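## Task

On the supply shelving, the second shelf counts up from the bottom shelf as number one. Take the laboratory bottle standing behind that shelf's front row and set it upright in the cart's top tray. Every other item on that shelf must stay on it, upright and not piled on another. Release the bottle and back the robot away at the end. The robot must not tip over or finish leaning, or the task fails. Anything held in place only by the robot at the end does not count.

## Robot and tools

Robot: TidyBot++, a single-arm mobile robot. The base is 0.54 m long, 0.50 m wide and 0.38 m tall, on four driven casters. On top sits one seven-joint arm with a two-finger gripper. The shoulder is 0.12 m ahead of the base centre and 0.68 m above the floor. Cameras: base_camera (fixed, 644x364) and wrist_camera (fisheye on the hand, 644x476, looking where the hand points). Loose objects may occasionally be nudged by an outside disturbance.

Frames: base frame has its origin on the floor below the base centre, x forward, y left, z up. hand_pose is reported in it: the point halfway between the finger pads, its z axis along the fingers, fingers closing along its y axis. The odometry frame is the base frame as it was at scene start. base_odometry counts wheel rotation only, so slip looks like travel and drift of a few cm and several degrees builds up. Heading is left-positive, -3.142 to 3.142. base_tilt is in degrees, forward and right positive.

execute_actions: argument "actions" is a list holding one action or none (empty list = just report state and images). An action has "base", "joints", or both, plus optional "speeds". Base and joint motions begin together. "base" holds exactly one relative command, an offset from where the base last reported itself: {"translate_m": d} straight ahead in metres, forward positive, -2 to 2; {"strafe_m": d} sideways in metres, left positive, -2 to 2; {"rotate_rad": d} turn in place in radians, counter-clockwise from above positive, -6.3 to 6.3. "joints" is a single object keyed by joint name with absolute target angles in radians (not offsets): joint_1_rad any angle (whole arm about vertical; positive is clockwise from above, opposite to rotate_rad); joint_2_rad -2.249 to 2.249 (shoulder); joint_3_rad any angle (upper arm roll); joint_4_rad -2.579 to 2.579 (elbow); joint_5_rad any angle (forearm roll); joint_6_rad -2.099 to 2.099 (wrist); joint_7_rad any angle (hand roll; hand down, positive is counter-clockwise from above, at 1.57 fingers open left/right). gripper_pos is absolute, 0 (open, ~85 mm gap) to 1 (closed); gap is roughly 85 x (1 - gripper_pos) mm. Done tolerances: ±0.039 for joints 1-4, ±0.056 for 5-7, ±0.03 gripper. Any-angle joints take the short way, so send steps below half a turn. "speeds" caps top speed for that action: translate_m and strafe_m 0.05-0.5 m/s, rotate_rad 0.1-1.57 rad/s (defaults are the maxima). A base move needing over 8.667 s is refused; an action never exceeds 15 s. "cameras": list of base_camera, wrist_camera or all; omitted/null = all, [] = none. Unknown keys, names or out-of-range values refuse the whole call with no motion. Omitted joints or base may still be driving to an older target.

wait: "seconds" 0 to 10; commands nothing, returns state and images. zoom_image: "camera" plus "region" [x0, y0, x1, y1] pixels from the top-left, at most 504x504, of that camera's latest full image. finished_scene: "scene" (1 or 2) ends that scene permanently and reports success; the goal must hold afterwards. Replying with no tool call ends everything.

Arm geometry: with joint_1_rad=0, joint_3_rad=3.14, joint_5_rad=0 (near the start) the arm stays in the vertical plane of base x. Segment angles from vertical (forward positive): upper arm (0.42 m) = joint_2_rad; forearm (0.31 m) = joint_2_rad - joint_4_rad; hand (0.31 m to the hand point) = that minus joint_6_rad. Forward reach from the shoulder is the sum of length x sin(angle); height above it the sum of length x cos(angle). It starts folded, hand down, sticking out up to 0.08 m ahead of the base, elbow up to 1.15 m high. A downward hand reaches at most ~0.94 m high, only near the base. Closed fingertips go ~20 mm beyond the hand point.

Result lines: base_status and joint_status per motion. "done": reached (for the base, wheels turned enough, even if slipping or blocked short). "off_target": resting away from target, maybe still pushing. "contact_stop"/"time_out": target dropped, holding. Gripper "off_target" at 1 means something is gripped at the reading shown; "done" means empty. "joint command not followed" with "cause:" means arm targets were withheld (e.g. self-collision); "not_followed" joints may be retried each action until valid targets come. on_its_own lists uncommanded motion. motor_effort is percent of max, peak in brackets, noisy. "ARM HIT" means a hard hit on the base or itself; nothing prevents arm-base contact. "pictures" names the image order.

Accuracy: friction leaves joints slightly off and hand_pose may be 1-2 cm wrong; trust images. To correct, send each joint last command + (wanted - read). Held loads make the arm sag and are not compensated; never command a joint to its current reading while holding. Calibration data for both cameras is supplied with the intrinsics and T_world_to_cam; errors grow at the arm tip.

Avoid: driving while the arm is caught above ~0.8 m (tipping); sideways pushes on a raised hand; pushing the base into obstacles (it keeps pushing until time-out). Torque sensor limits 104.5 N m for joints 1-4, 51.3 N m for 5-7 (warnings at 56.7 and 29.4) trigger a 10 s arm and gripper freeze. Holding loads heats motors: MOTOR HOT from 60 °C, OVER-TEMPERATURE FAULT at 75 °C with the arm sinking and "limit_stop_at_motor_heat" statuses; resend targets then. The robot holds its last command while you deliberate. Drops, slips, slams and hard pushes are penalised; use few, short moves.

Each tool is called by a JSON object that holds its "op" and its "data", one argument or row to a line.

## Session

{"op": "execute_actions", "data": {
  "actions": []
}}

Scene clock: 0.00 s.
base_odometry: x=+0.000 y=+0.000 heading=+0.000 (m, m, rad; odometry frame)
base_tilt: forward=+0.1 right=+0.2 (deg)
base_status: not commanded
joint_positions: joint_1_rad=-0.021 joint_2_rad=-0.389 joint_3_rad=+3.161 joint_4_rad=-2.557 joint_5_rad=+0.033 joint_6_rad=-0.875 joint_7_rad=+1.573 gripper_pos=+0.000
joint_status: not commanded
motor_effort: joint_1_rad=+0 joint_2_rad=-2 joint_3_rad=-1 joint_4_rad=+17 joint_5_rad=+0 joint_6_rad=+2 joint_7_rad=-1 (%)
hand_pose: x=+0.2502 y=-0.0054 z=+0.5846 quat_wxyz=(+0.009, +0.999, +0.012, +0.049) (m; base frame)
pictures: base_camera, wrist_camera
camera_calibration (this result's frames):
wrist_camera: T_world_to_cam=[[0.02756, -0.999383, 0.0217634, -0.022379], [-0.997262, -0.0289831, -0.0680373, 0.339237], [0.0686261, -0.0198287, -0.997445, 0.701577], [0, 0, 0, 1]] pos_world=[0.290778, 0.00137829, 0.723353]
Images, in order (width x height): base_camera 644x364, wrist_camera 644x476.

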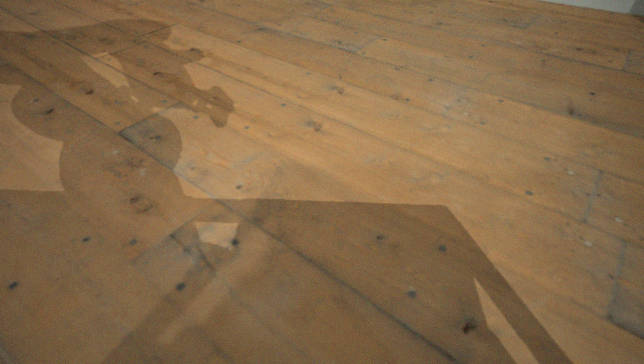

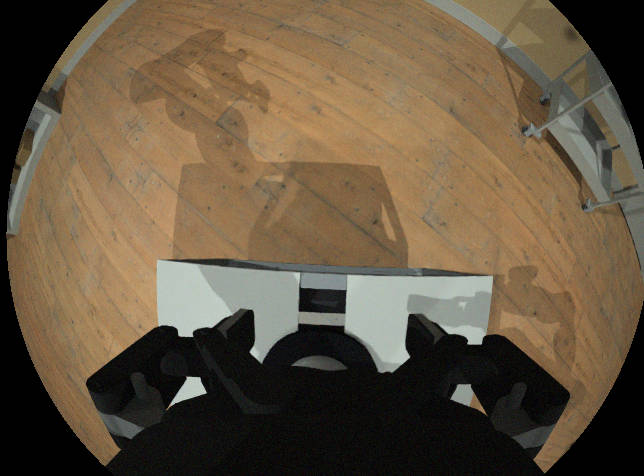

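{"op": "execute_actions", "data": {
  "actions": [
    {"base":{"rotate_rad":1.05},"joints":{"joint_1_rad":0.01,"joint_2_rad":0.3,"joint_3_rad":3.13,"joint_4_rad":-1.9,"joint_5_rad":-0.02,"joint_6_rad":0.4}}
  ]
}}

Scene clock: 2.37 s.
base_odometry: x=+0.000 y=+0.000 heading=+1.050 (m, m, rad; odometry frame)
base_tilt: forward=+0.1 right=+0.2 (deg)
base_status: done
joint_positions: joint_1_rad=-0.003 joint_2_rad=+0.295 joint_3_rad=+3.142 joint_4_rad=-1.912 joint_5_rad=+0.014 joint_6_rad=+0.384 joint_7_rad=+1.573 gripper_pos=+0.000
joint_status: all done
motor_effort: joint_1_rad=+0(3) joint_2_rad=-33(34) joint_3_rad=-1(3) joint_4_rad=+19(18) joint_5_rad=-1(2) joint_6_rad=+7(8) joint_7_rad=-1(0) (%)
hand_pose: x=+0.7955 y=+0.0046 z=+0.8197 quat_wxyz=(+0.002, +0.790, +0.008, +0.612) (m; base frame)
pictures: base_camera, wrist_camera
camera_calibration (this result's frames):
wrist_camera: T_world_to_cam=[[0.0109882, -0.99978, 0.0178926, -0.0162071], [-0.278291, -0.0202443, -0.960283, 1.05879], [0.960434, 0.00557244, -0.278452, -0.400072], [0, 0, 0, 1]] pos_world=[0.679071, 0.00746024, 0.905623]
Images, in order (width x height): base_camera 644x364, wrist_camera 644x476.

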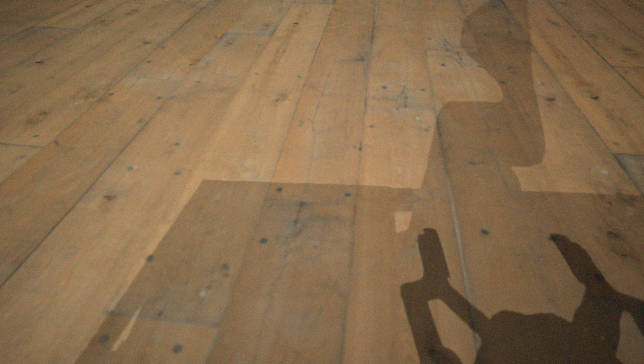

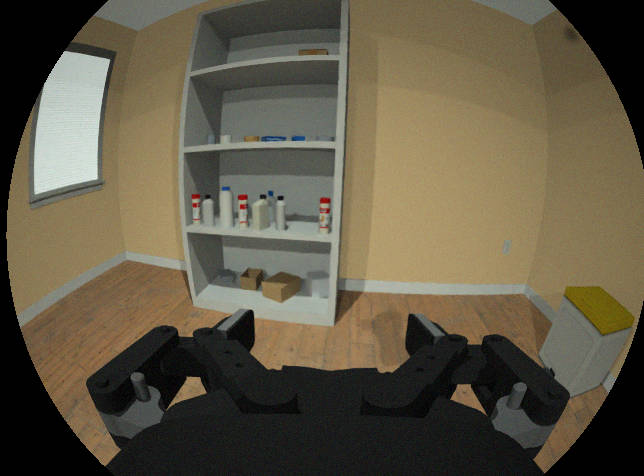

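{"op": "zoom_image", "data": {
  "camera": "wrist_camera",
  "region": [175, 160, 355, 335]
}}

Region (175, 160, 355, 335) of wrist_camera's 644x476 image, scaled by 2.800; it fills the top 490 rows of this view, and the rest is white.

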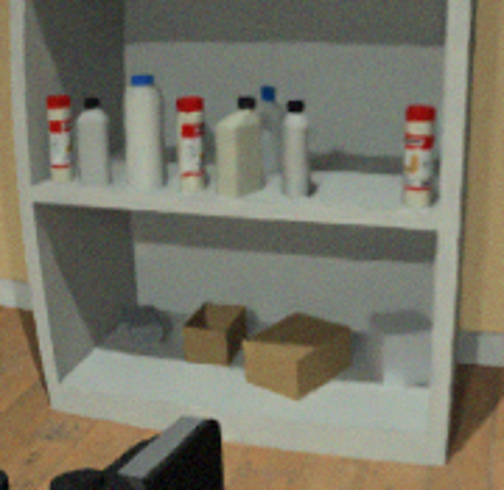

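{"op": "execute_actions", "data": {
  "actions": [
    {"base":{"rotate_rad":0.147}}
  ],
  "cameras": []
}}

{"op": "execute_actions", "data": {
  "actions": [
    {"base":{"translate_m":0.98},"joints":{"joint_1_rad":0.0,"joint_2_rad":0.3,"joint_4_rad":-1.715,"joint_5_rad":-0.035,"joint_6_rad":-0.165}}
  ]
}}

Scene clock: 4.10 s.
base_odometry: x=+0.000 y=+0.000 heading=+1.196 (m, m, rad; odometry frame)
base_tilt: forward=+0.1 right=+0.2 (deg)
base_status: done
joint_positions: joint_1_rad=+0.003 joint_2_rad=+0.295 joint_3_rad=+3.130 joint_4_rad=-1.912 joint_5_rad=+0.011 joint_6_rad=+0.384 joint_7_rad=+1.573 gripper_pos=+0.000
joint_status: not commanded
motor_effort: joint_1_rad=+0(4) joint_2_rad=-33(34) joint_3_rad=+0(3) joint_4_rad=+18(19) joint_5_rad=-1(1) joint_6_rad=+9(8) joint_7_rad=-1(0) (%)
hand_pose: x=+0.7954 y=+0.0079 z=+0.8198 quat_wxyz=(-0.002, +0.790, +0.008, +0.612) (m; base frame)
pictures: none
No camera images: the call's "cameras" was empty. Leave "cameras" out to get every camera's image.

Scene clock: 7.33 s.
base_odometry: x=+0.357 y=+0.913 heading=+1.197 (m, m, rad; odometry frame)
base_tilt: forward=+0.1 right=+0.2 (deg)
base_status: done
joint_positions: joint_1_rad=+0.003 joint_2_rad=+0.298 joint_3_rad=+3.130 joint_4_rad=-1.726 joint_5_rad=+0.000 joint_6_rad=-0.153 joint_7_rad=+1.573 gripper_pos=+0.000
joint_status: all done
motor_effort: joint_1_rad=+0(1) joint_2_rad=-33(37) joint_3_rad=-1(1) joint_4_rad=+20(19) joint_5_rad=-1(0) joint_6_rad=+7(10) joint_7_rad=-1(1) (%)
hand_pose: x=+0.7810 y=+0.0066 z=+0.7695 quat_wxyz=(-0.003, +0.886, +0.004, +0.464) (m; base frame)
pictures: base_camera, wrist_camera
camera_calibration (this result's frames):
wrist_camera: T_world_to_cam=[[0.0106805, -0.999941, 0.00205884, -0.000675359], [-0.59308, -0.00799243, -0.805104, 1.13291], [0.805073, 0.00737783, -0.59313, -0.0365739], [0, 0, 0, 1]] pos_world=[0.701361, 0.00864926, 0.890422]
Images, in order (width x height): base_camera 644x364, wrist_camera 644x476.

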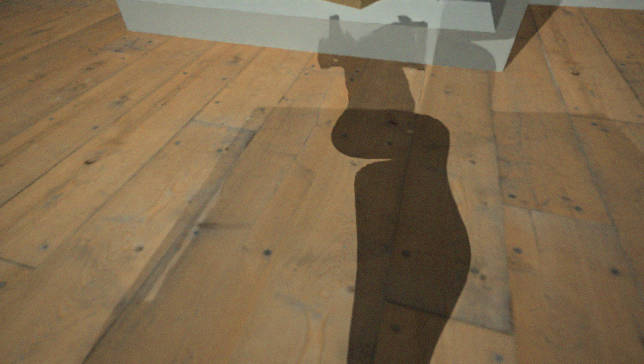

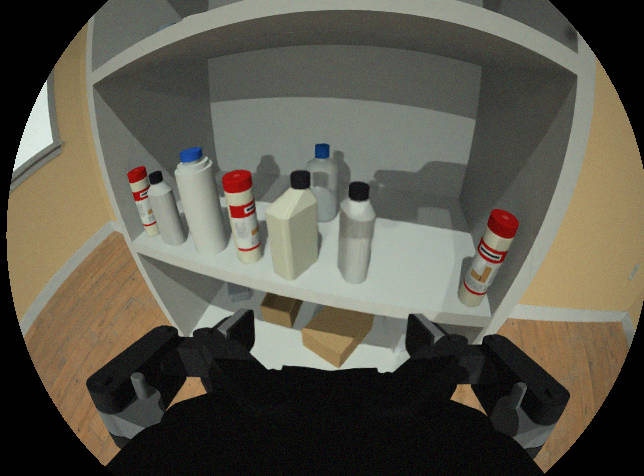

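{"op": "execute_actions", "data": {
  "actions": [
    {"base":{"translate_m":0.15},"speeds":{"translate_m":0.25}}
  ],
  "cameras": ["wrist_camera"]
}}

{"op": "zoom_image", "data": {
  "camera": "wrist_camera",
  "region": [200, 130, 450, 370]
}}

Scene clock: 8.87 s.
base_odometry: x=+0.412 y=+1.053 heading=+1.198 (m, m, rad; odometry frame)
base_tilt: forward=+0.1 right=+0.2 (deg)
base_status: done
joint_positions: joint_1_rad=+0.003 joint_2_rad=+0.301 joint_3_rad=+3.130 joint_4_rad=-1.724 joint_5_rad=-0.001 joint_6_rad=-0.153 joint_7_rad=+1.573 gripper_pos=+0.000
joint_status: not commanded
motor_effort: joint_1_rad=+0(2) joint_2_rad=-34(36) joint_3_rad=-1(2) joint_4_rad=+19(21) joint_5_rad=+0(1) joint_6_rad=+7(7) joint_7_rad=-1(1) (%)
hand_pose: x=+0.7818 y=+0.0066 z=+0.7686 quat_wxyz=(-0.003, +0.886, +0.003, +0.464) (m; base frame)
pictures: wrist_camera
camera_calibration (this result's frames):
wrist_camera: T_world_to_cam=[[0.0106426, -0.999941, 0.00195555, -0.000569382], [-0.593949, -0.00789482, -0.804464, 1.13285], [0.804432, 0.00740012, -0.593999, -0.0366613], [0, 0, 0, 1]] pos_world=[0.702351, 0.00864557, 0.889558]
Images, in order (width x height): wrist_camera 644x476.

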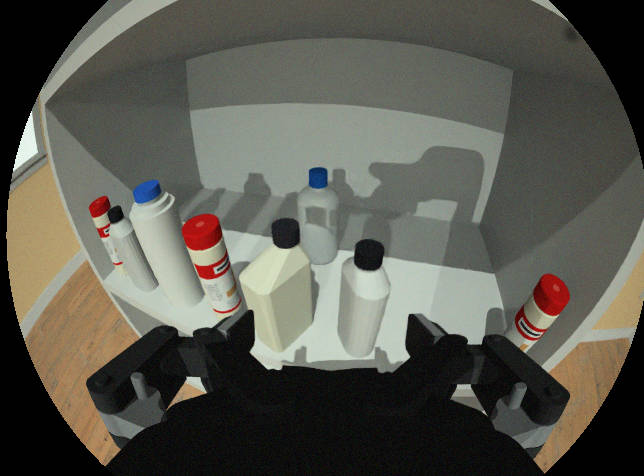

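Region (200, 130, 450, 370) of wrist_camera's 644x476 image, scaled by 2.016; it fills the top 484 rows of this view, and the rest is white.

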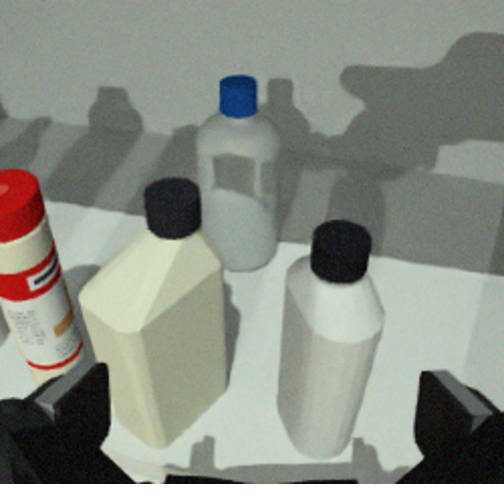

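{"op": "execute_actions", "data": {
  "actions": [
    {"base":{"strafe_m":0.018},"joints":{"joint_6_rad":-0.085},"speeds":{"strafe_m":0.1}}
  ],
  "cameras": []
}}

{"op": "execute_actions", "data": {
  "actions": [
    {"base":{"translate_m":0.2},"speeds":{"translate_m":0.2}}
  ],
  "cameras": ["wrist_camera"]
}}

Scene clock: 10.23 s.
base_odometry: x=+0.395 y=+1.059 heading=+1.198 (m, m, rad; odometry frame)
base_tilt: forward=+0.1 right=+0.1 (deg)
base_status: done
joint_positions: joint_1_rad=-0.001 joint_2_rad=+0.301 joint_3_rad=+3.130 joint_4_rad=-1.722 joint_5_rad=-0.001 joint_6_rad=-0.099 joint_7_rad=+1.573 gripper_pos=+0.000
joint_status: all done
motor_effort: joint_1_rad=+0(2) joint_2_rad=-35(36) joint_3_rad=+0(3) joint_4_rad=+20(22) joint_5_rad=+0(1) joint_6_rad=+7(8) joint_7_rad=+0(1) (%)
hand_pose: x=+0.7914 y=+0.0092 z=+0.7835 quat_wxyz=(-0.004, +0.873, +0.005, +0.488) (m; base frame)
pictures: none
No camera images: the call's "cameras" was empty. Leave "cameras" out to get every camera's image.

Scene clock: 12.00 s.
base_odometry: x=+0.468 y=+1.246 heading=+1.198 (m, m, rad; odometry frame)
base_tilt: forward=+0.1 right=+0.2 (deg)
base_status: done
joint_positions: joint_1_rad=-0.001 joint_2_rad=+0.300 joint_3_rad=+3.130 joint_4_rad=-1.722 joint_5_rad=-0.001 joint_6_rad=-0.099 joint_7_rad=+1.573 gripper_pos=+0.000
joint_status: not commanded
motor_effort: joint_1_rad=+0(1) joint_2_rad=-34(38) joint_3_rad=-1(1) joint_4_rad=+19(21) joint_5_rad=+0(0) joint_6_rad=+7(8) joint_7_rad=+0(1) (%)
hand_pose: x=+0.7914 y=+0.0092 z=+0.7839 quat_wxyz=(-0.004, +0.873, +0.005, +0.488) (m; base frame)
pictures: wrist_camera
camera_calibration (this result's frames):
wrist_camera: T_world_to_cam=[[0.0139941, -0.9999, 0.00202721, -0.000890906], [-0.547911, -0.00936415, -0.836484, 1.13957], [0.83642, 0.0105951, -0.547987, -0.09675], [0, 0, 0, 1]] pos_world=[0.705317, 0.0108053, 0.900214]
Images, in order (width x height): wrist_camera 644x476.

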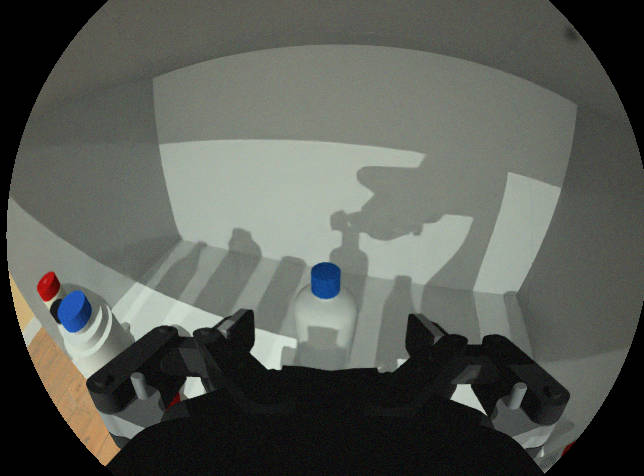

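{"op": "execute_actions", "data": {
  "actions": [
    {"base":{"translate_m":0.04},"speeds":{"translate_m":0.1},"joints":{"joint_2_rad":0.48,"joint_4_rad":-1.595,"joint_6_rad":-0.022}}
  ],
  "cameras": ["wrist_camera"]
}}

Scene clock: 13.40 s.
base_odometry: x=+0.483 y=+1.283 heading=+1.198 (m, m, rad; odometry frame)
base_tilt: forward=+0.1 right=+0.2 (deg)
base_status: done
joint_positions: joint_1_rad=-0.001 joint_2_rad=+0.485 joint_3_rad=+3.130 joint_4_rad=-1.608 joint_5_rad=-0.001 joint_6_rad=-0.043 joint_7_rad=+1.573 gripper_pos=+0.000
joint_status: all done
motor_effort: joint_1_rad=+0(1) joint_2_rad=-41(45) joint_3_rad=-1(2) joint_4_rad=+19(21) joint_5_rad=-1(0) joint_6_rad=+7(8) joint_7_rad=-1(0) (%)
hand_pose: x=+0.8504 y=+0.0093 z=+0.7307 quat_wxyz=(-0.005, +0.876, +0.004, +0.482) (m; base frame)
pictures: wrist_camera
camera_calibration (this result's frames):
wrist_camera: T_world_to_cam=[[0.0132304, -0.999912, 0.0000571901, 0.000674573], [-0.559984, -0.00745686, -0.82847, 1.13177], [0.828398, 0.010929, -0.560034, -0.15954], [0, 0, 0, 1]] pos_world=[0.765929, 0.0108576, 0.848293]
Images, in order (width x height): wrist_camera 644x476.

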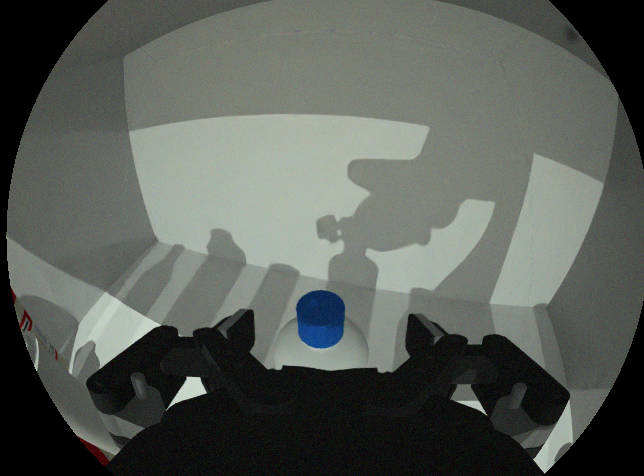

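{"op": "execute_actions", "data": {
  "actions": [
    {"base":{"strafe_m":0.007},"speeds":{"strafe_m":0.05},"joints":{"joint_2_rad":0.555,"joint_4_rad":-1.542,"joint_6_rad":0.005}}
  ],
  "cameras": ["wrist_camera"]
}}

Scene clock: 14.53 s.
base_odometry: x=+0.476 y=+1.286 heading=+1.198 (m, m, rad; odometry frame)
base_tilt: forward=+0.1 right=+0.2 (deg)
base_status: done
joint_positions: joint_1_rad=-0.001 joint_2_rad=+0.550 joint_3_rad=+3.130 joint_4_rad=-1.552 joint_5_rad=-0.001 joint_6_rad=-0.013 joint_7_rad=+1.573 gripper_pos=+0.000
joint_status: all done
motor_effort: joint_1_rad=+0(4) joint_2_rad=-44(46) joint_3_rad=-1(3) joint_4_rad=+19(20) joint_5_rad=+0(1) joint_6_rad=+7(7) joint_7_rad=-1(0) (%)
hand_pose: x=+0.8760 y=+0.0095 z=+0.7199 quat_wxyz=(-0.005, +0.871, +0.004, +0.491) (m; base frame)
pictures: wrist_camera
camera_calibration (this result's frames):
wrist_camera: T_world_to_cam=[[0.0128356, -0.999917, -0.000546581, 0.00122841], [-0.543414, -0.00651676, -0.83944, 1.1305], [0.839367, 0.0110717, -0.543453, -0.208368], [0, 0, 0, 1]] pos_world=[0.789212, 0.0109025, 0.835751]
Images, in order (width x height): wrist_camera 644x476.

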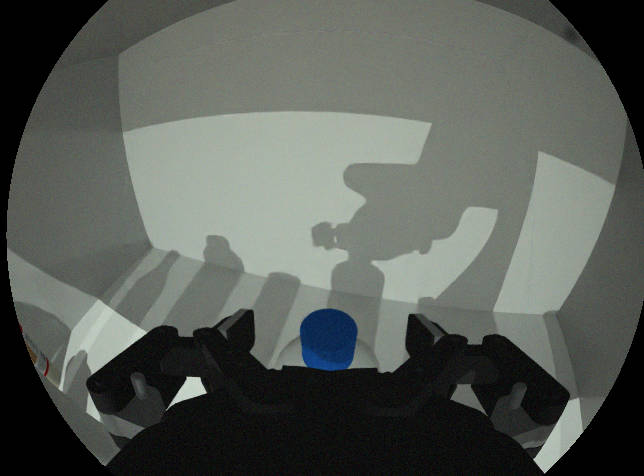

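Need ~1 cm lower.

{"op": "execute_actions", "data": {
  "actions": [
    {"joints":{"joint_2_rad":0.571}}
  ],
  "cameras": ["wrist_camera"]
}}

Scene clock: 15.27 s.
base_odometry: x=+0.476 y=+1.286 heading=+1.198 (m, m, rad; odometry frame)
base_tilt: forward=+0.1 right=+0.1 (deg)
base_status: not commanded
joint_positions: joint_1_rad=-0.001 joint_2_rad=+0.561 joint_3_rad=+3.130 joint_4_rad=-1.552 joint_5_rad=-0.001 joint_6_rad=-0.013 joint_7_rad=+1.573 gripper_pos=+0.000
joint_status: all done
motor_effort: joint_1_rad=+0(0) joint_2_rad=-43(45) joint_3_rad=-1(1) joint_4_rad=+18(19) joint_5_rad=-1(1) joint_6_rad=+7(8) joint_7_rad=-1(1) (%)
hand_pose: x=+0.8763 y=+0.0095 z=+0.7118 quat_wxyz=(-0.005, +0.874, +0.004, +0.486) (m; base frame)
pictures: wrist_camera
camera_calibration (this result's frames):
wrist_camera: T_world_to_cam=[[0.0128294, -0.999917, -0.00067016, 0.00131332], [-0.552315, -0.00652774, -0.83361, 1.12759], [0.833537, 0.0110648, -0.552353, -0.201606], [0, 0, 0, 1]] pos_world=[0.790812, 0.0109046, 0.828611]
Images, in order (width x height): wrist_camera 644x476.

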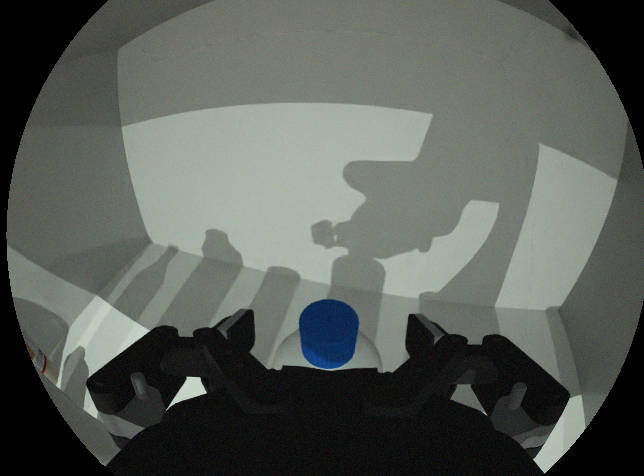

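{"op": "execute_actions", "data": {
  "actions": [
    {"joints":{"gripper_pos":1}}
  ],
  "cameras": ["wrist_camera"]
}}

Scene clock: 16.47 s.
base_odometry: x=+0.476 y=+1.286 heading=+1.198 (m, m, rad; odometry frame)
base_tilt: forward=+0.1 right=+0.2 (deg)
base_status: not commanded
joint_positions: joint_1_rad=-0.001 joint_2_rad=+0.561 joint_3_rad=+3.130 joint_4_rad=-1.552 joint_5_rad=-0.001 joint_6_rad=-0.013 joint_7_rad=+1.573 gripper_pos=+0.691
joint_status: gripper_pos off_target (ended at +0.691, target +1.000)
motor_effort: joint_1_rad=+0(1) joint_2_rad=-43(44) joint_3_rad=-1(1) joint_4_rad=+19(19) joint_5_rad=-1(1) joint_6_rad=+7(7) joint_7_rad=-1(1) (%)
hand_pose: x=+0.8765 y=+0.0095 z=+0.7121 quat_wxyz=(-0.005, +0.874, +0.004, +0.486) (m; base frame)
pictures: wrist_camera
camera_calibration (this result's frames):
wrist_camera: T_world_to_cam=[[0.0128165, -0.999918, -0.000681764, 0.00133092], [-0.551629, -0.00650184, -0.834064, 1.12759], [0.833991, 0.0110658, -0.551667, -0.20252], [0, 0, 0, 1]] pos_world=[0.790894, 0.0109033, 0.82876]
Images, in order (width x height): wrist_camera 644x476.

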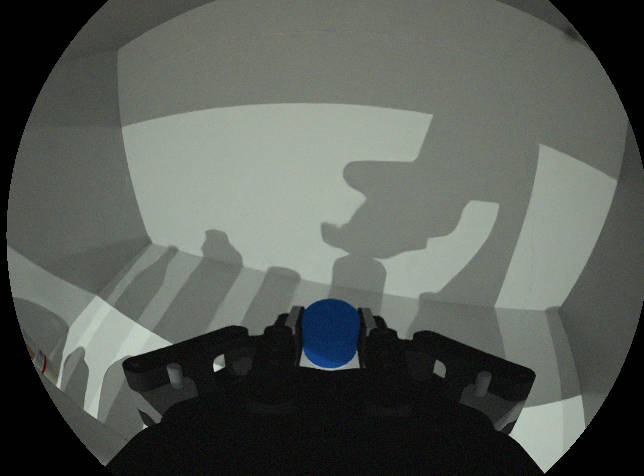

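{"op": "execute_actions", "data": {
  "actions": [
    {"joints":{"joint_2_rad":0.50,"joint_4_rad":-1.48,"joint_6_rad":-0.075}}
  ],
  "cameras": ["wrist_camera"]
}}

Scene clock: 17.53 s.
base_odometry: x=+0.476 y=+1.286 heading=+1.198 (m, m, rad; odometry frame)
base_tilt: forward=+0.1 right=+0.1 (deg)
base_status: not commanded
joint_positions: joint_1_rad=-0.001 joint_2_rad=+0.539 joint_3_rad=+3.130 joint_4_rad=-1.517 joint_5_rad=-0.001 joint_6_rad=-0.077 joint_7_rad=+1.573 gripper_pos=+0.691
joint_status: joint_2_rad off_target (ended at +0.539, target +0.500); the others done
motor_effort: joint_1_rad=+0(0) joint_2_rad=-49(51) joint_3_rad=-1(1) joint_4_rad=+23(24) joint_5_rad=+0(0) joint_6_rad=+11(11) joint_7_rad=-1(2) (%)
hand_pose: x=+0.8762 y=+0.0095 z=+0.7304 quat_wxyz=(-0.005, +0.876, +0.004, +0.483) (m; base frame)
pictures: wrist_camera
camera_calibration (this result's frames):
wrist_camera: T_world_to_cam=[[0.0130239, -0.999915, -0.000503851, 0.00104203], [-0.557892, -0.00684835, -0.829885, 1.14517], [0.829811, 0.0110894, -0.557934, -0.183962], [0, 0, 0, 1]] pos_world=[0.79152, 0.0109245, 0.84772]
Images, in order (width x height): wrist_camera 644x476.

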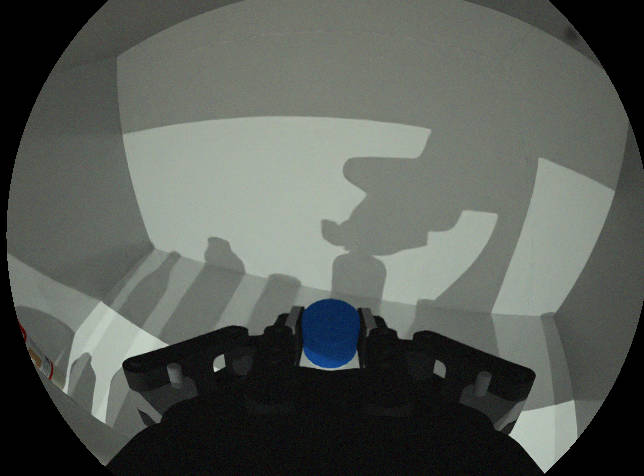

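{"op": "execute_actions", "data": {
  "actions": [
    {"base":{"strafe_m":-0.168},"speeds":{"strafe_m":0.12}}
  ]
}}

Scene clock: 19.63 s.
base_odometry: x=+0.633 y=+1.225 heading=+1.198 (m, m, rad; odometry frame)
base_tilt: forward=+0.1 right=+0.2 (deg)
base_status: done
joint_positions: joint_1_rad=+0.002 joint_2_rad=+0.539 joint_3_rad=+3.130 joint_4_rad=-1.516 joint_5_rad=-0.001 joint_6_rad=-0.077 joint_7_rad=+1.573 gripper_pos=+0.691
joint_status: not commanded
motor_effort: joint_1_rad=+0(4) joint_2_rad=-49(51) joint_3_rad=-1(3) joint_4_rad=+22(24) joint_5_rad=-1(1) joint_6_rad=+10(11) joint_7_rad=-2(0) (%)
hand_pose: x=+0.8764 y=+0.0072 z=+0.7310 quat_wxyz=(-0.004, +0.875, +0.002, +0.483) (m; base frame)
pictures: base_camera, wrist_camera
camera_calibration (this result's frames):
wrist_camera: T_world_to_cam=[[0.00968131, -0.999953, -0.00100861, 0.00202501], [-0.557337, -0.00455854, -0.830274, 1.14553], [0.83023, 0.00860028, -0.557354, -0.184525], [0, 0, 0, 1]] pos_world=[0.791627, 0.00883385, 0.848264]
Images, in order (width x height): base_camera 644x364, wrist_camera 644x476.

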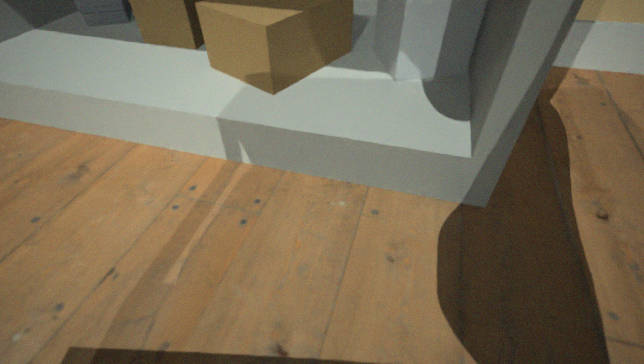

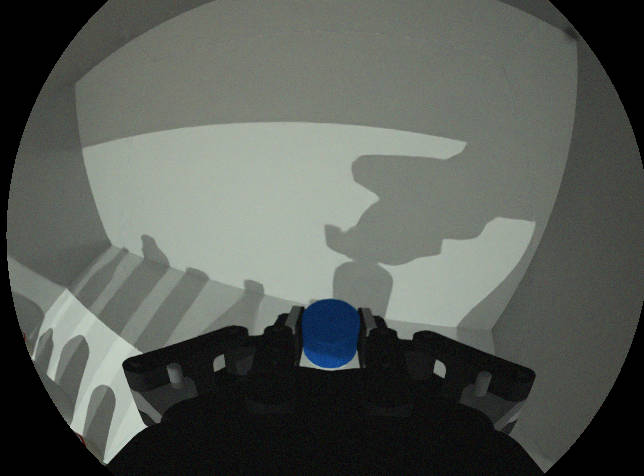

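{"op": "execute_actions", "data": {
  "actions": [
    {"base":{"translate_m":-0.13},"speeds":{"translate_m":0.12}}
  ],
  "cameras": ["wrist_camera"]
}}

Scene clock: 21.77 s.
base_odometry: x=+0.586 y=+1.104 heading=+1.198 (m, m, rad; odometry frame)
base_tilt: forward=+0.1 right=+0.2 (deg)
base_status: done
joint_positions: joint_1_rad=+0.002 joint_2_rad=+0.536 joint_3_rad=+3.130 joint_4_rad=-1.513 joint_5_rad=-0.001 joint_6_rad=-0.078 joint_7_rad=+1.573 gripper_pos=+0.691
joint_status: not commanded
motor_effort: joint_1_rad=+0(1) joint_2_rad=-48(52) joint_3_rad=-1(2) joint_4_rad=+24(25) joint_5_rad=-1(1) joint_6_rad=+10(10) joint_7_rad=-1(1) (%)
hand_pose: x=+0.8770 y=+0.0072 z=+0.7343 quat_wxyz=(-0.004, +0.874, +0.002, +0.486) (m; base frame)
pictures: wrist_camera
camera_calibration (this result's frames):
wrist_camera: T_world_to_cam=[[0.00965226, -0.999953, -0.00101939, 0.00205602], [-0.55342, -0.00449293, -0.83289, 1.14716], [0.832846, 0.00860342, -0.553437, -0.188345], [0, 0, 0, 1]] pos_world=[0.791702, 0.00883043, 0.85122]
Images, in order (width x height): wrist_camera 644x476.

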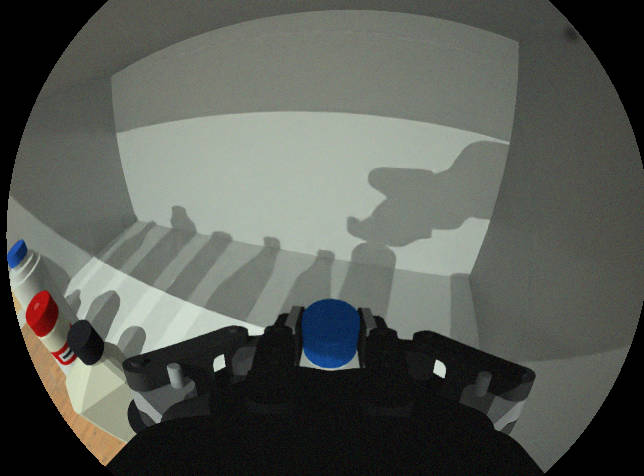

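{"op": "execute_actions", "data": {
  "actions": [
    {"base":{"translate_m":-0.3},"speeds":{"translate_m":0.15}}
  ],
  "cameras": ["wrist_camera"]
}}

Scene clock: 24.57 s.
base_odometry: x=+0.476 y=+0.824 heading=+1.198 (m, m, rad; odometry frame)
base_tilt: forward=+0.1 right=+0.2 (deg)
base_status: done
joint_positions: joint_1_rad=+0.002 joint_2_rad=+0.534 joint_3_rad=+3.130 joint_4_rad=-1.512 joint_5_rad=-0.001 joint_6_rad=-0.079 joint_7_rad=+1.573 gripper_pos=+0.691
joint_status: not commanded
motor_effort: joint_1_rad=+0(2) joint_2_rad=-49(53) joint_3_rad=-1(2) joint_4_rad=+23(25) joint_5_rad=-1(1) joint_6_rad=+10(11) joint_7_rad=-1(1) (%)
hand_pose: x=+0.8773 y=+0.0072 z=+0.7363 quat_wxyz=(-0.004, +0.874, +0.002, +0.487) (m; base frame)
pictures: wrist_camera
camera_calibration (this result's frames):
wrist_camera: T_world_to_cam=[[0.00964743, -0.999953, -0.00100402, 0.00204763], [-0.551246, -0.00448063, -0.834331, 1.14812], [0.834287, 0.00860261, -0.551263, -0.190354], [0, 0, 0, 1]] pos_world=[0.791689, 0.0088294, 0.852983]
Images, in order (width x height): wrist_camera 644x476.

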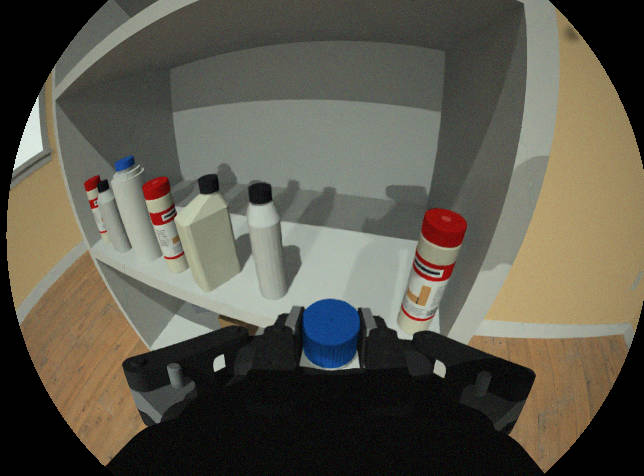

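{"op": "execute_actions", "data": {
  "actions": [
    {"base":{"translate_m":-1.35},"joints":{"joint_2_rad":-0.07,"joint_4_rad":-1.42,"joint_6_rad":-0.72}}
  ],
  "cameras": []
}}

{"op": "execute_actions", "data": {
  "actions": [
    {"base":{"rotate_rad":-1.83},"speeds":{"rotate_rad":1.0}}
  ]
}}

Scene clock: 30.07 s.
base_odometry: x=-0.015 y=-0.434 heading=+1.198 (m, m, rad; odometry frame)
base_tilt: forward=+0.1 right=+0.2 (deg)
base_status: done
joint_positions: joint_1_rad=+0.002 joint_2_rad=-0.053 joint_3_rad=+3.130 joint_4_rad=-1.452 joint_5_rad=-0.001 joint_6_rad=-0.726 joint_7_rad=+1.573 gripper_pos=+0.691
joint_status: all done
motor_effort: joint_1_rad=+0(2) joint_2_rad=-26(52) joint_3_rad=+0(2) joint_4_rad=+25(27) joint_5_rad=+0(2) joint_6_rad=+10(10) joint_7_rad=-1(1) (%)
hand_pose: x=+0.6710 y=+0.0071 z=+0.9916 quat_wxyz=(-0.002, +0.874, +0.005, +0.487) (m; base frame)
pictures: none
No camera images: the call's "cameras" was empty. Leave "cameras" out to get every camera's image.

Scene clock: 32.83 s.
base_odometry: x=-0.015 y=-0.434 heading=-0.631 (m, m, rad; odometry frame)
base_tilt: forward=+0.1 right=+0.2 (deg)
base_status: done
joint_positions: joint_1_rad=+0.002 joint_2_rad=-0.052 joint_3_rad=+3.130 joint_4_rad=-1.452 joint_5_rad=-0.008 joint_6_rad=-0.726 joint_7_rad=+1.573 gripper_pos=+0.691
joint_status: not commanded
motor_effort: joint_1_rad=+0(3) joint_2_rad=-26(28) joint_3_rad=+0(3) joint_4_rad=+25(26) joint_5_rad=+0(1) joint_6_rad=+10(10) joint_7_rad=+0(1) (%)
hand_pose: x=+0.6714 y=+0.0080 z=+0.9910 quat_wxyz=(-0.005, +0.874, +0.003, +0.486) (m; base frame)
pictures: base_camera, wrist_camera
camera_calibration (this result's frames):
wrist_camera: T_world_to_cam=[[0.0123565, -0.999923, -0.00125671, 0.00360079], [-0.55244, -0.00577917, -0.833532, 1.2471], [0.833461, 0.0109938, -0.552469, 0.123605], [0, 0, 0, 1]] pos_world=[0.585883, 0.00944882, 1.10779]
Images, in order (width x height): base_camera 644x364, wrist_camera 644x476.

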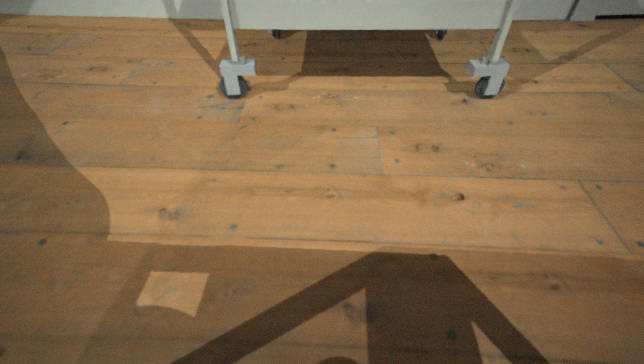

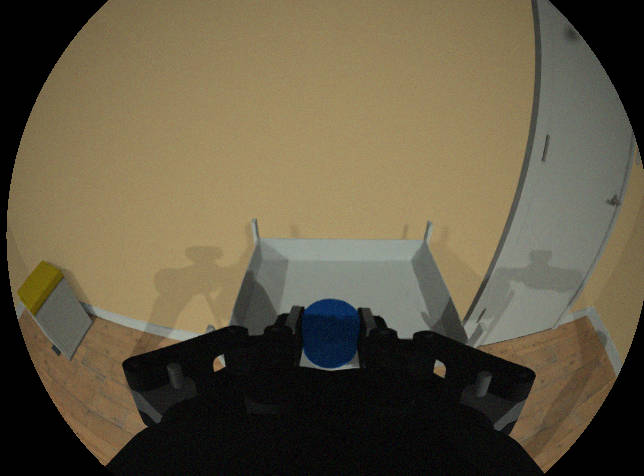

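{"op": "execute_actions", "data": {
  "actions": [
    {"base":{"translate_m":0.31},"speeds":{"translate_m":0.25}}
  ]
}}

Scene clock: 35.07 s.
base_odometry: x=+0.236 y=-0.617 heading=-0.632 (m, m, rad; odometry frame)
base_tilt: forward=+0.1 right=+0.1 (deg)
base_status: done
joint_positions: joint_1_rad=+0.002 joint_2_rad=-0.046 joint_3_rad=+3.130 joint_4_rad=-1.452 joint_5_rad=-0.008 joint_6_rad=-0.726 joint_7_rad=+1.573 gripper_pos=+0.691
joint_status: not commanded
motor_effort: joint_1_rad=+0(1) joint_2_rad=-27(29) joint_3_rad=+0(1) joint_4_rad=+25(27) joint_5_rad=-1(0) joint_6_rad=+10(10) joint_7_rad=+0(1) (%)
hand_pose: x=+0.6731 y=+0.0080 z=+0.9877 quat_wxyz=(-0.005, +0.875, +0.003, +0.483) (m; base frame)
pictures: base_camera, wrist_camera
camera_calibration (this result's frames):
wrist_camera: T_world_to_cam=[[0.0123531, -0.999923, -0.00134346, 0.00365974], [-0.557669, -0.00577424, -0.830043, 1.24537], [0.829971, 0.0110028, -0.557698, 0.127883], [0, 0, 0, 1]] pos_world=[0.588319, 0.00944344, 1.10504]
Images, in order (width x height): base_camera 644x364, wrist_camera 644x476.

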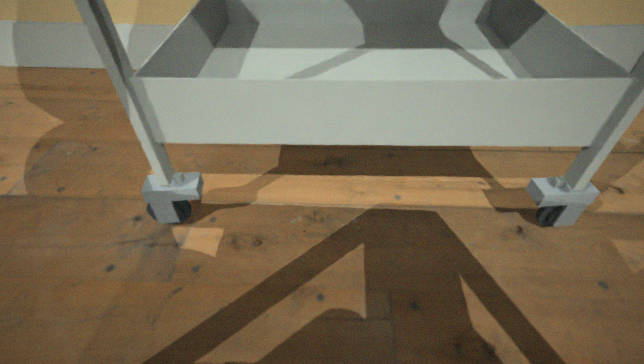

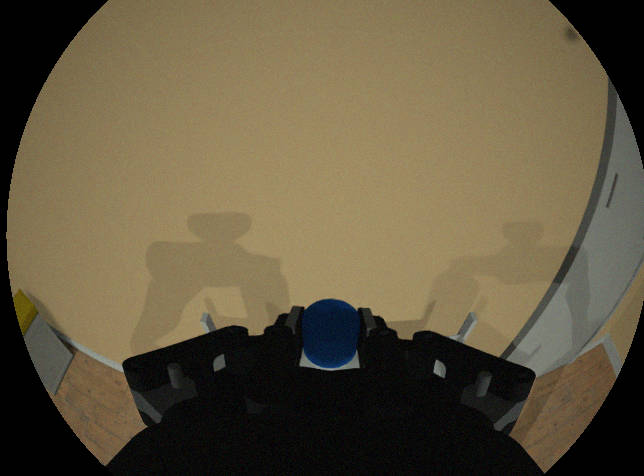

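{"op": "execute_actions", "data": {
  "actions": [
    {"joints":{"joint_4_rad":-1.845,"joint_6_rad":-0.262}}
  ],
  "cameras": ["wrist_camera"]
}}

Scene clock: 36.83 s.
base_odometry: x=+0.236 y=-0.617 heading=-0.632 (m, m, rad; odometry frame)
base_tilt: forward=+0.1 right=+0.1 (deg)
base_status: not commanded
joint_positions: joint_1_rad=+0.002 joint_2_rad=-0.046 joint_3_rad=+3.130 joint_4_rad=-1.859 joint_5_rad=-0.008 joint_6_rad=-0.302 joint_7_rad=+1.573 gripper_pos=+0.691
joint_status: all done
motor_effort: joint_1_rad=+0(0) joint_2_rad=-26(28) joint_3_rad=-1(0) joint_4_rad=+25(26) joint_5_rad=+0(0) joint_6_rad=+11(12) joint_7_rad=-1(1) (%)
hand_pose: x=+0.6710 y=+0.0070 z=+0.8656 quat_wxyz=(-0.004, +0.871, +0.002, +0.491) (m; base frame)
pictures: wrist_camera
camera_calibration (this result's frames):
wrist_camera: T_world_to_cam=[[0.00904738, -0.999958, -0.00118033, 0.00461241], [-0.54299, -0.00392165, -0.83973, 1.14138], [0.83969, 0.00823826, -0.543003, 0.0422561], [0, 0, 0, 1]] pos_world=[0.584237, 0.0087402, 0.981405]
Images, in order (width x height): wrist_camera 644x476.

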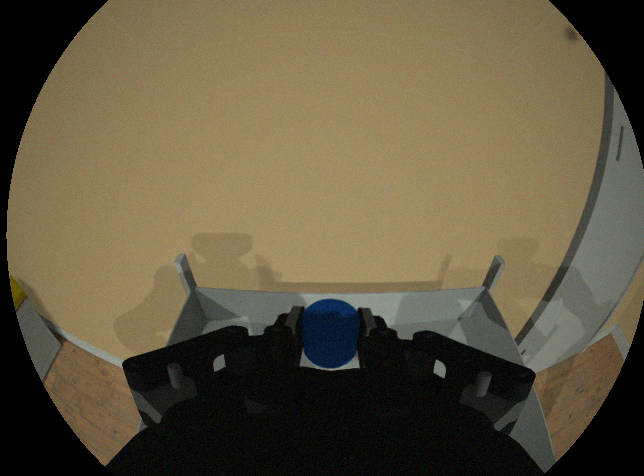

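{"op": "execute_actions", "data": {
  "actions": [
    {"joints":{"joint_4_rad":-1.905,"joint_6_rad":-0.213}}
  ],
  "cameras": []
}}

{"op": "execute_actions", "data": {
  "actions": [
    {"joints":{"joint_4_rad":-1.945,"joint_6_rad":-0.19}}
  ],
  "cameras": []
}}

Scene clock: 37.77 s.
base_odometry: x=+0.236 y=-0.617 heading=-0.632 (m, m, rad; odometry frame)
base_tilt: forward=+0.1 right=+0.1 (deg)
base_status: not commanded
joint_positions: joint_1_rad=+0.002 joint_2_rad=-0.046 joint_3_rad=+3.130 joint_4_rad=-1.920 joint_5_rad=-0.008 joint_6_rad=-0.254 joint_7_rad=+1.573 gripper_pos=+0.691
joint_status: all done
motor_effort: joint_1_rad=+0(0) joint_2_rad=-26(27) joint_3_rad=+0(0) joint_4_rad=+25(26) joint_5_rad=+0(1) joint_6_rad=+9(11) joint_7_rad=-1(1) (%)
hand_pose: x=+0.6637 y=+0.0068 z=+0.8435 quat_wxyz=(-0.004, +0.874, +0.002, +0.485) (m; base frame)
pictures: none
No camera images: the call's "cameras" was empty. Leave "cameras" out to get every camera's image.

Scene clock: 38.47 s.
base_odometry: x=+0.236 y=-0.617 heading=-0.632 (m, m, rad; odometry frame)
base_tilt: forward=+0.1 right=+0.1 (deg)
base_status: not commanded
joint_positions: joint_1_rad=+0.002 joint_2_rad=-0.048 joint_3_rad=+3.130 joint_4_rad=-1.947 joint_5_rad=-0.008 joint_6_rad=-0.222 joint_7_rad=+1.573 gripper_pos=+0.691
joint_status: all done
motor_effort: joint_1_rad=+0(0) joint_2_rad=-24(26) joint_3_rad=+0(0) joint_4_rad=+23(25) joint_5_rad=-1(1) joint_6_rad=+8(11) joint_7_rad=+0(0) (%)
hand_pose: x=+0.6615 y=+0.0068 z=+0.8381 quat_wxyz=(-0.004, +0.872, +0.002, +0.489) (m; base frame)
pictures: none
No camera images: the call's "cameras" was empty. Leave "cameras" out to get every camera's image.

Touchdown at the expected height. Unload and release.

{"op": "execute_actions", "data": {
  "actions": [
    {"joints":{"joint_2_rad":-0.05,"joint_4_rad":-1.955,"joint_6_rad":-0.235}}
  ],
  "cameras": []
}}

{"op": "execute_actions", "data": {
  "actions": [
    {"joints":{"gripper_pos":0}}
  ],
  "cameras": ["wrist_camera"]
}}

{"op": "execute_actions", "data": {
  "actions": [
    {"base":{"translate_m":-0.4},"speeds":{"translate_m":0.3}}
  ],
  "cameras": ["wrist_camera"]
}}

{"op": "execute_actions", "data": {
  "actions": [
    {"joints":{"joint_1_rad":-0.8,"joint_6_rad":0.1}}
  ],
  "cameras": ["wrist_camera"]
}}

Scene clock: 39.27 s.
base_odometry: x=+0.236 y=-0.617 heading=-0.632 (m, m, rad; odometry frame)
base_tilt: forward=+0.1 right=+0.2 (deg)
base_status: not commanded
joint_positions: joint_1_rad=+0.002 joint_2_rad=-0.048 joint_3_rad=+3.130 joint_4_rad=-1.948 joint_5_rad=-0.008 joint_6_rad=-0.222 joint_7_rad=+1.573 gripper_pos=+0.691
joint_status: all done
motor_effort: joint_1_rad=+0(0) joint_2_rad=-20(25) joint_3_rad=+0(0) joint_4_rad=+20(23) joint_5_rad=-1(1) joint_6_rad=+7(10) joint_7_rad=-1(1) (%)
hand_pose: x=+0.6613 y=+0.0068 z=+0.8379 quat_wxyz=(-0.004, +0.873, +0.002, +0.488) (m; base frame)
pictures: none
No camera images: the call's "cameras" was empty. Leave "cameras" out to get every camera's image.

Scene clock: 40.37 s.
base_odometry: x=+0.236 y=-0.617 heading=-0.632 (m, m, rad; odometry frame)
base_tilt: forward=+0.1 right=+0.2 (deg)
base_status: not commanded
joint_positions: joint_1_rad=+0.002 joint_2_rad=-0.048 joint_3_rad=+3.130 joint_4_rad=-1.948 joint_5_rad=-0.008 joint_6_rad=-0.222 joint_7_rad=+1.573 gripper_pos=+0.000
joint_status: all done
motor_effort: joint_1_rad=+0(0) joint_2_rad=-21(23) joint_3_rad=+0(0) joint_4_rad=+20(22) joint_5_rad=+0(0) joint_6_rad=+7(7) joint_7_rad=+0(1) (%)
hand_pose: x=+0.6613 y=+0.0068 z=+0.8378 quat_wxyz=(-0.004, +0.873, +0.002, +0.488) (m; base frame)
pictures: wrist_camera
camera_calibration (this result's frames):
wrist_camera: T_world_to_cam=[[0.00842172, -0.999964, -0.000970546, 0.00461684], [-0.54796, -0.00380305, -0.836496, 1.11338], [0.836462, 0.00757655, -0.547973, 0.0416446], [0, 0, 0, 1]] pos_world=[0.575214, 0.00853538, 0.95416]
Images, in order (width x height): wrist_camera 644x476.

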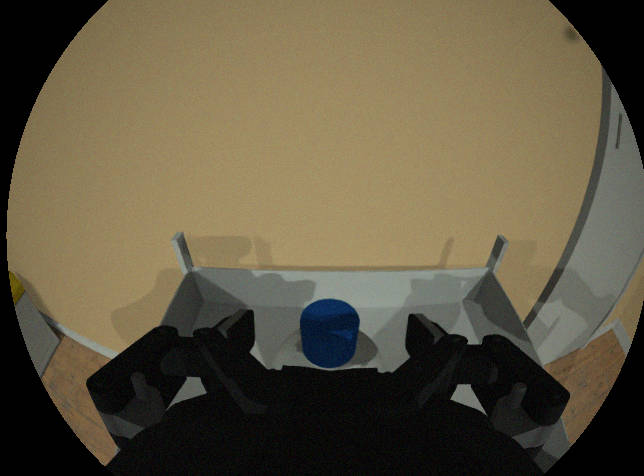

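Scene clock: 42.67 s.
base_odometry: x=-0.087 y=-0.381 heading=-0.632 (m, m, rad; odometry frame)
base_tilt: forward=+0.1 right=+0.1 (deg)
base_status: done
joint_positions: joint_1_rad=+0.002 joint_2_rad=-0.051 joint_3_rad=+3.130 joint_4_rad=-1.948 joint_5_rad=-0.008 joint_6_rad=-0.222 joint_7_rad=+1.573 gripper_pos=+0.000
joint_status: not commanded
motor_effort: joint_1_rad=+0(2) joint_2_rad=-21(25) joint_3_rad=+0(2) joint_4_rad=+21(21) joint_5_rad=+0(1) joint_6_rad=+8(8) joint_7_rad=-1(1) (%)
hand_pose: x=+0.6609 y=+0.0069 z=+0.8390 quat_wxyz=(-0.004, +0.872, +0.002, +0.489) (m; base frame)
pictures: wrist_camera
camera_calibration (this result's frames):
wrist_camera: T_world_to_cam=[[0.00866696, -0.999962, -0.000944392, 0.00456984], [-0.5461, -0.00394205, -0.837711, 1.11396], [0.837675, 0.00777613, -0.546113, 0.0402662], [0, 0, 0, 1]] pos_world=[0.574564, 0.00864783, 0.955171]
Images, in order (width x height): wrist_camera 644x476.

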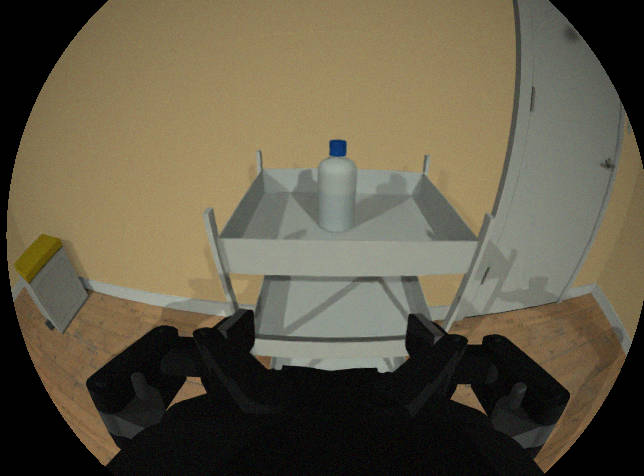

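Scene clock: 44.73 s.
base_odometry: x=-0.087 y=-0.381 heading=-0.632 (m, m, rad; odometry frame)
base_tilt: forward=+0.1 right=+0.1 (deg)
base_status: not commanded
joint_positions: joint_1_rad=-0.787 joint_2_rad=-0.051 joint_3_rad=+3.130 joint_4_rad=-1.948 joint_5_rad=-0.008 joint_6_rad=+0.080 joint_7_rad=+1.573 gripper_pos=+0.000
joint_status: all done
motor_effort: joint_1_rad=+0(0) joint_2_rad=-22(22) joint_3_rad=+0(1) joint_4_rad=+22(21) joint_5_rad=+0(1) joint_6_rad=+8(8) joint_7_rad=-1(1) (%)
hand_pose: x=+0.5218 y=+0.4148 z=+0.9253 quat_wxyz=(-0.240, +0.728, +0.304, +0.566) (m; base frame)
pictures: wrist_camera
camera_calibration (this result's frames):
wrist_camera: T_world_to_cam=[[0.714278, -0.699862, -0.000570819, -0.079252], [-0.191067, -0.194218, -0.962171, 1.12072], [0.673276, 0.687366, -0.272447, -0.248552], [0, 0, 0, 1]] pos_world=[0.438085, 0.333045, 1.01056]
Images, in order (width x height): wrist_camera 644x476.

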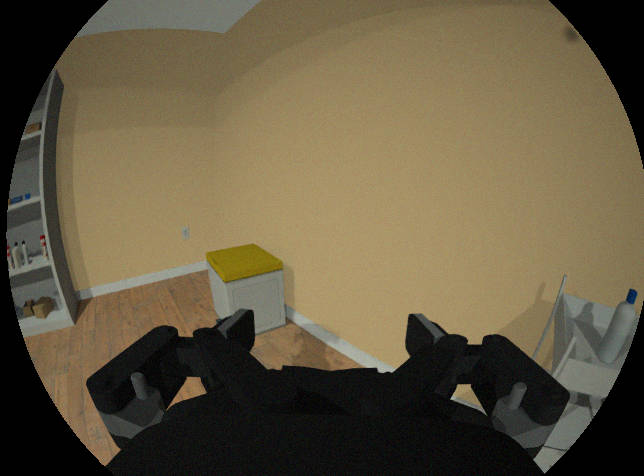

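{"op": "execute_actions", "data": {
  "actions": [
    {"joints":{"joint_1_rad":-1.2}}
  ],
  "cameras": ["wrist_camera"]
}}

Scene clock: 46.37 s.
base_odometry: x=-0.087 y=-0.381 heading=-0.632 (m, m, rad; odometry frame)
base_tilt: forward=+0.1 right=+0.1 (deg)
base_status: not commanded
joint_positions: joint_1_rad=-1.187 joint_2_rad=-0.051 joint_3_rad=+3.130 joint_4_rad=-1.948 joint_5_rad=-0.008 joint_6_rad=+0.080 joint_7_rad=+1.573 gripper_pos=+0.000
joint_status: all done
motor_effort: joint_1_rad=+0(2) joint_2_rad=-22(22) joint_3_rad=+0(1) joint_4_rad=+21(21) joint_5_rad=-1(1) joint_6_rad=+9(8) joint_7_rad=-1(1) (%)
hand_pose: x=+0.3285 y=+0.5389 z=+0.9253 quat_wxyz=(-0.348, +0.653, +0.443, +0.507) (m; base frame)
pictures: wrist_camera
camera_calibration (this result's frames):
wrist_camera: T_world_to_cam=[[0.930434, -0.366458, -0.000571079, -0.104974], [-0.100352, -0.253293, -0.962171, 1.10992], [0.352451, 0.895294, -0.272447, -0.210374], [0, 0, 0, 1]] pos_world=[0.283201, 0.431013, 1.01056]
Images, in order (width x height): wrist_camera 644x476.

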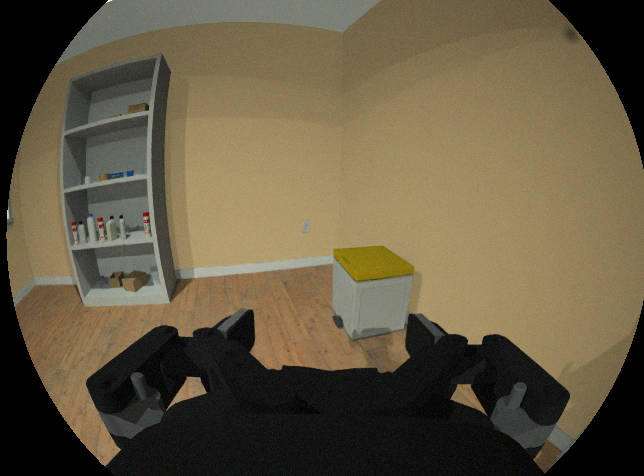

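{"op": "finished_scene", "data": {
  "scene": 2
}}

The scene is finished: the task was done.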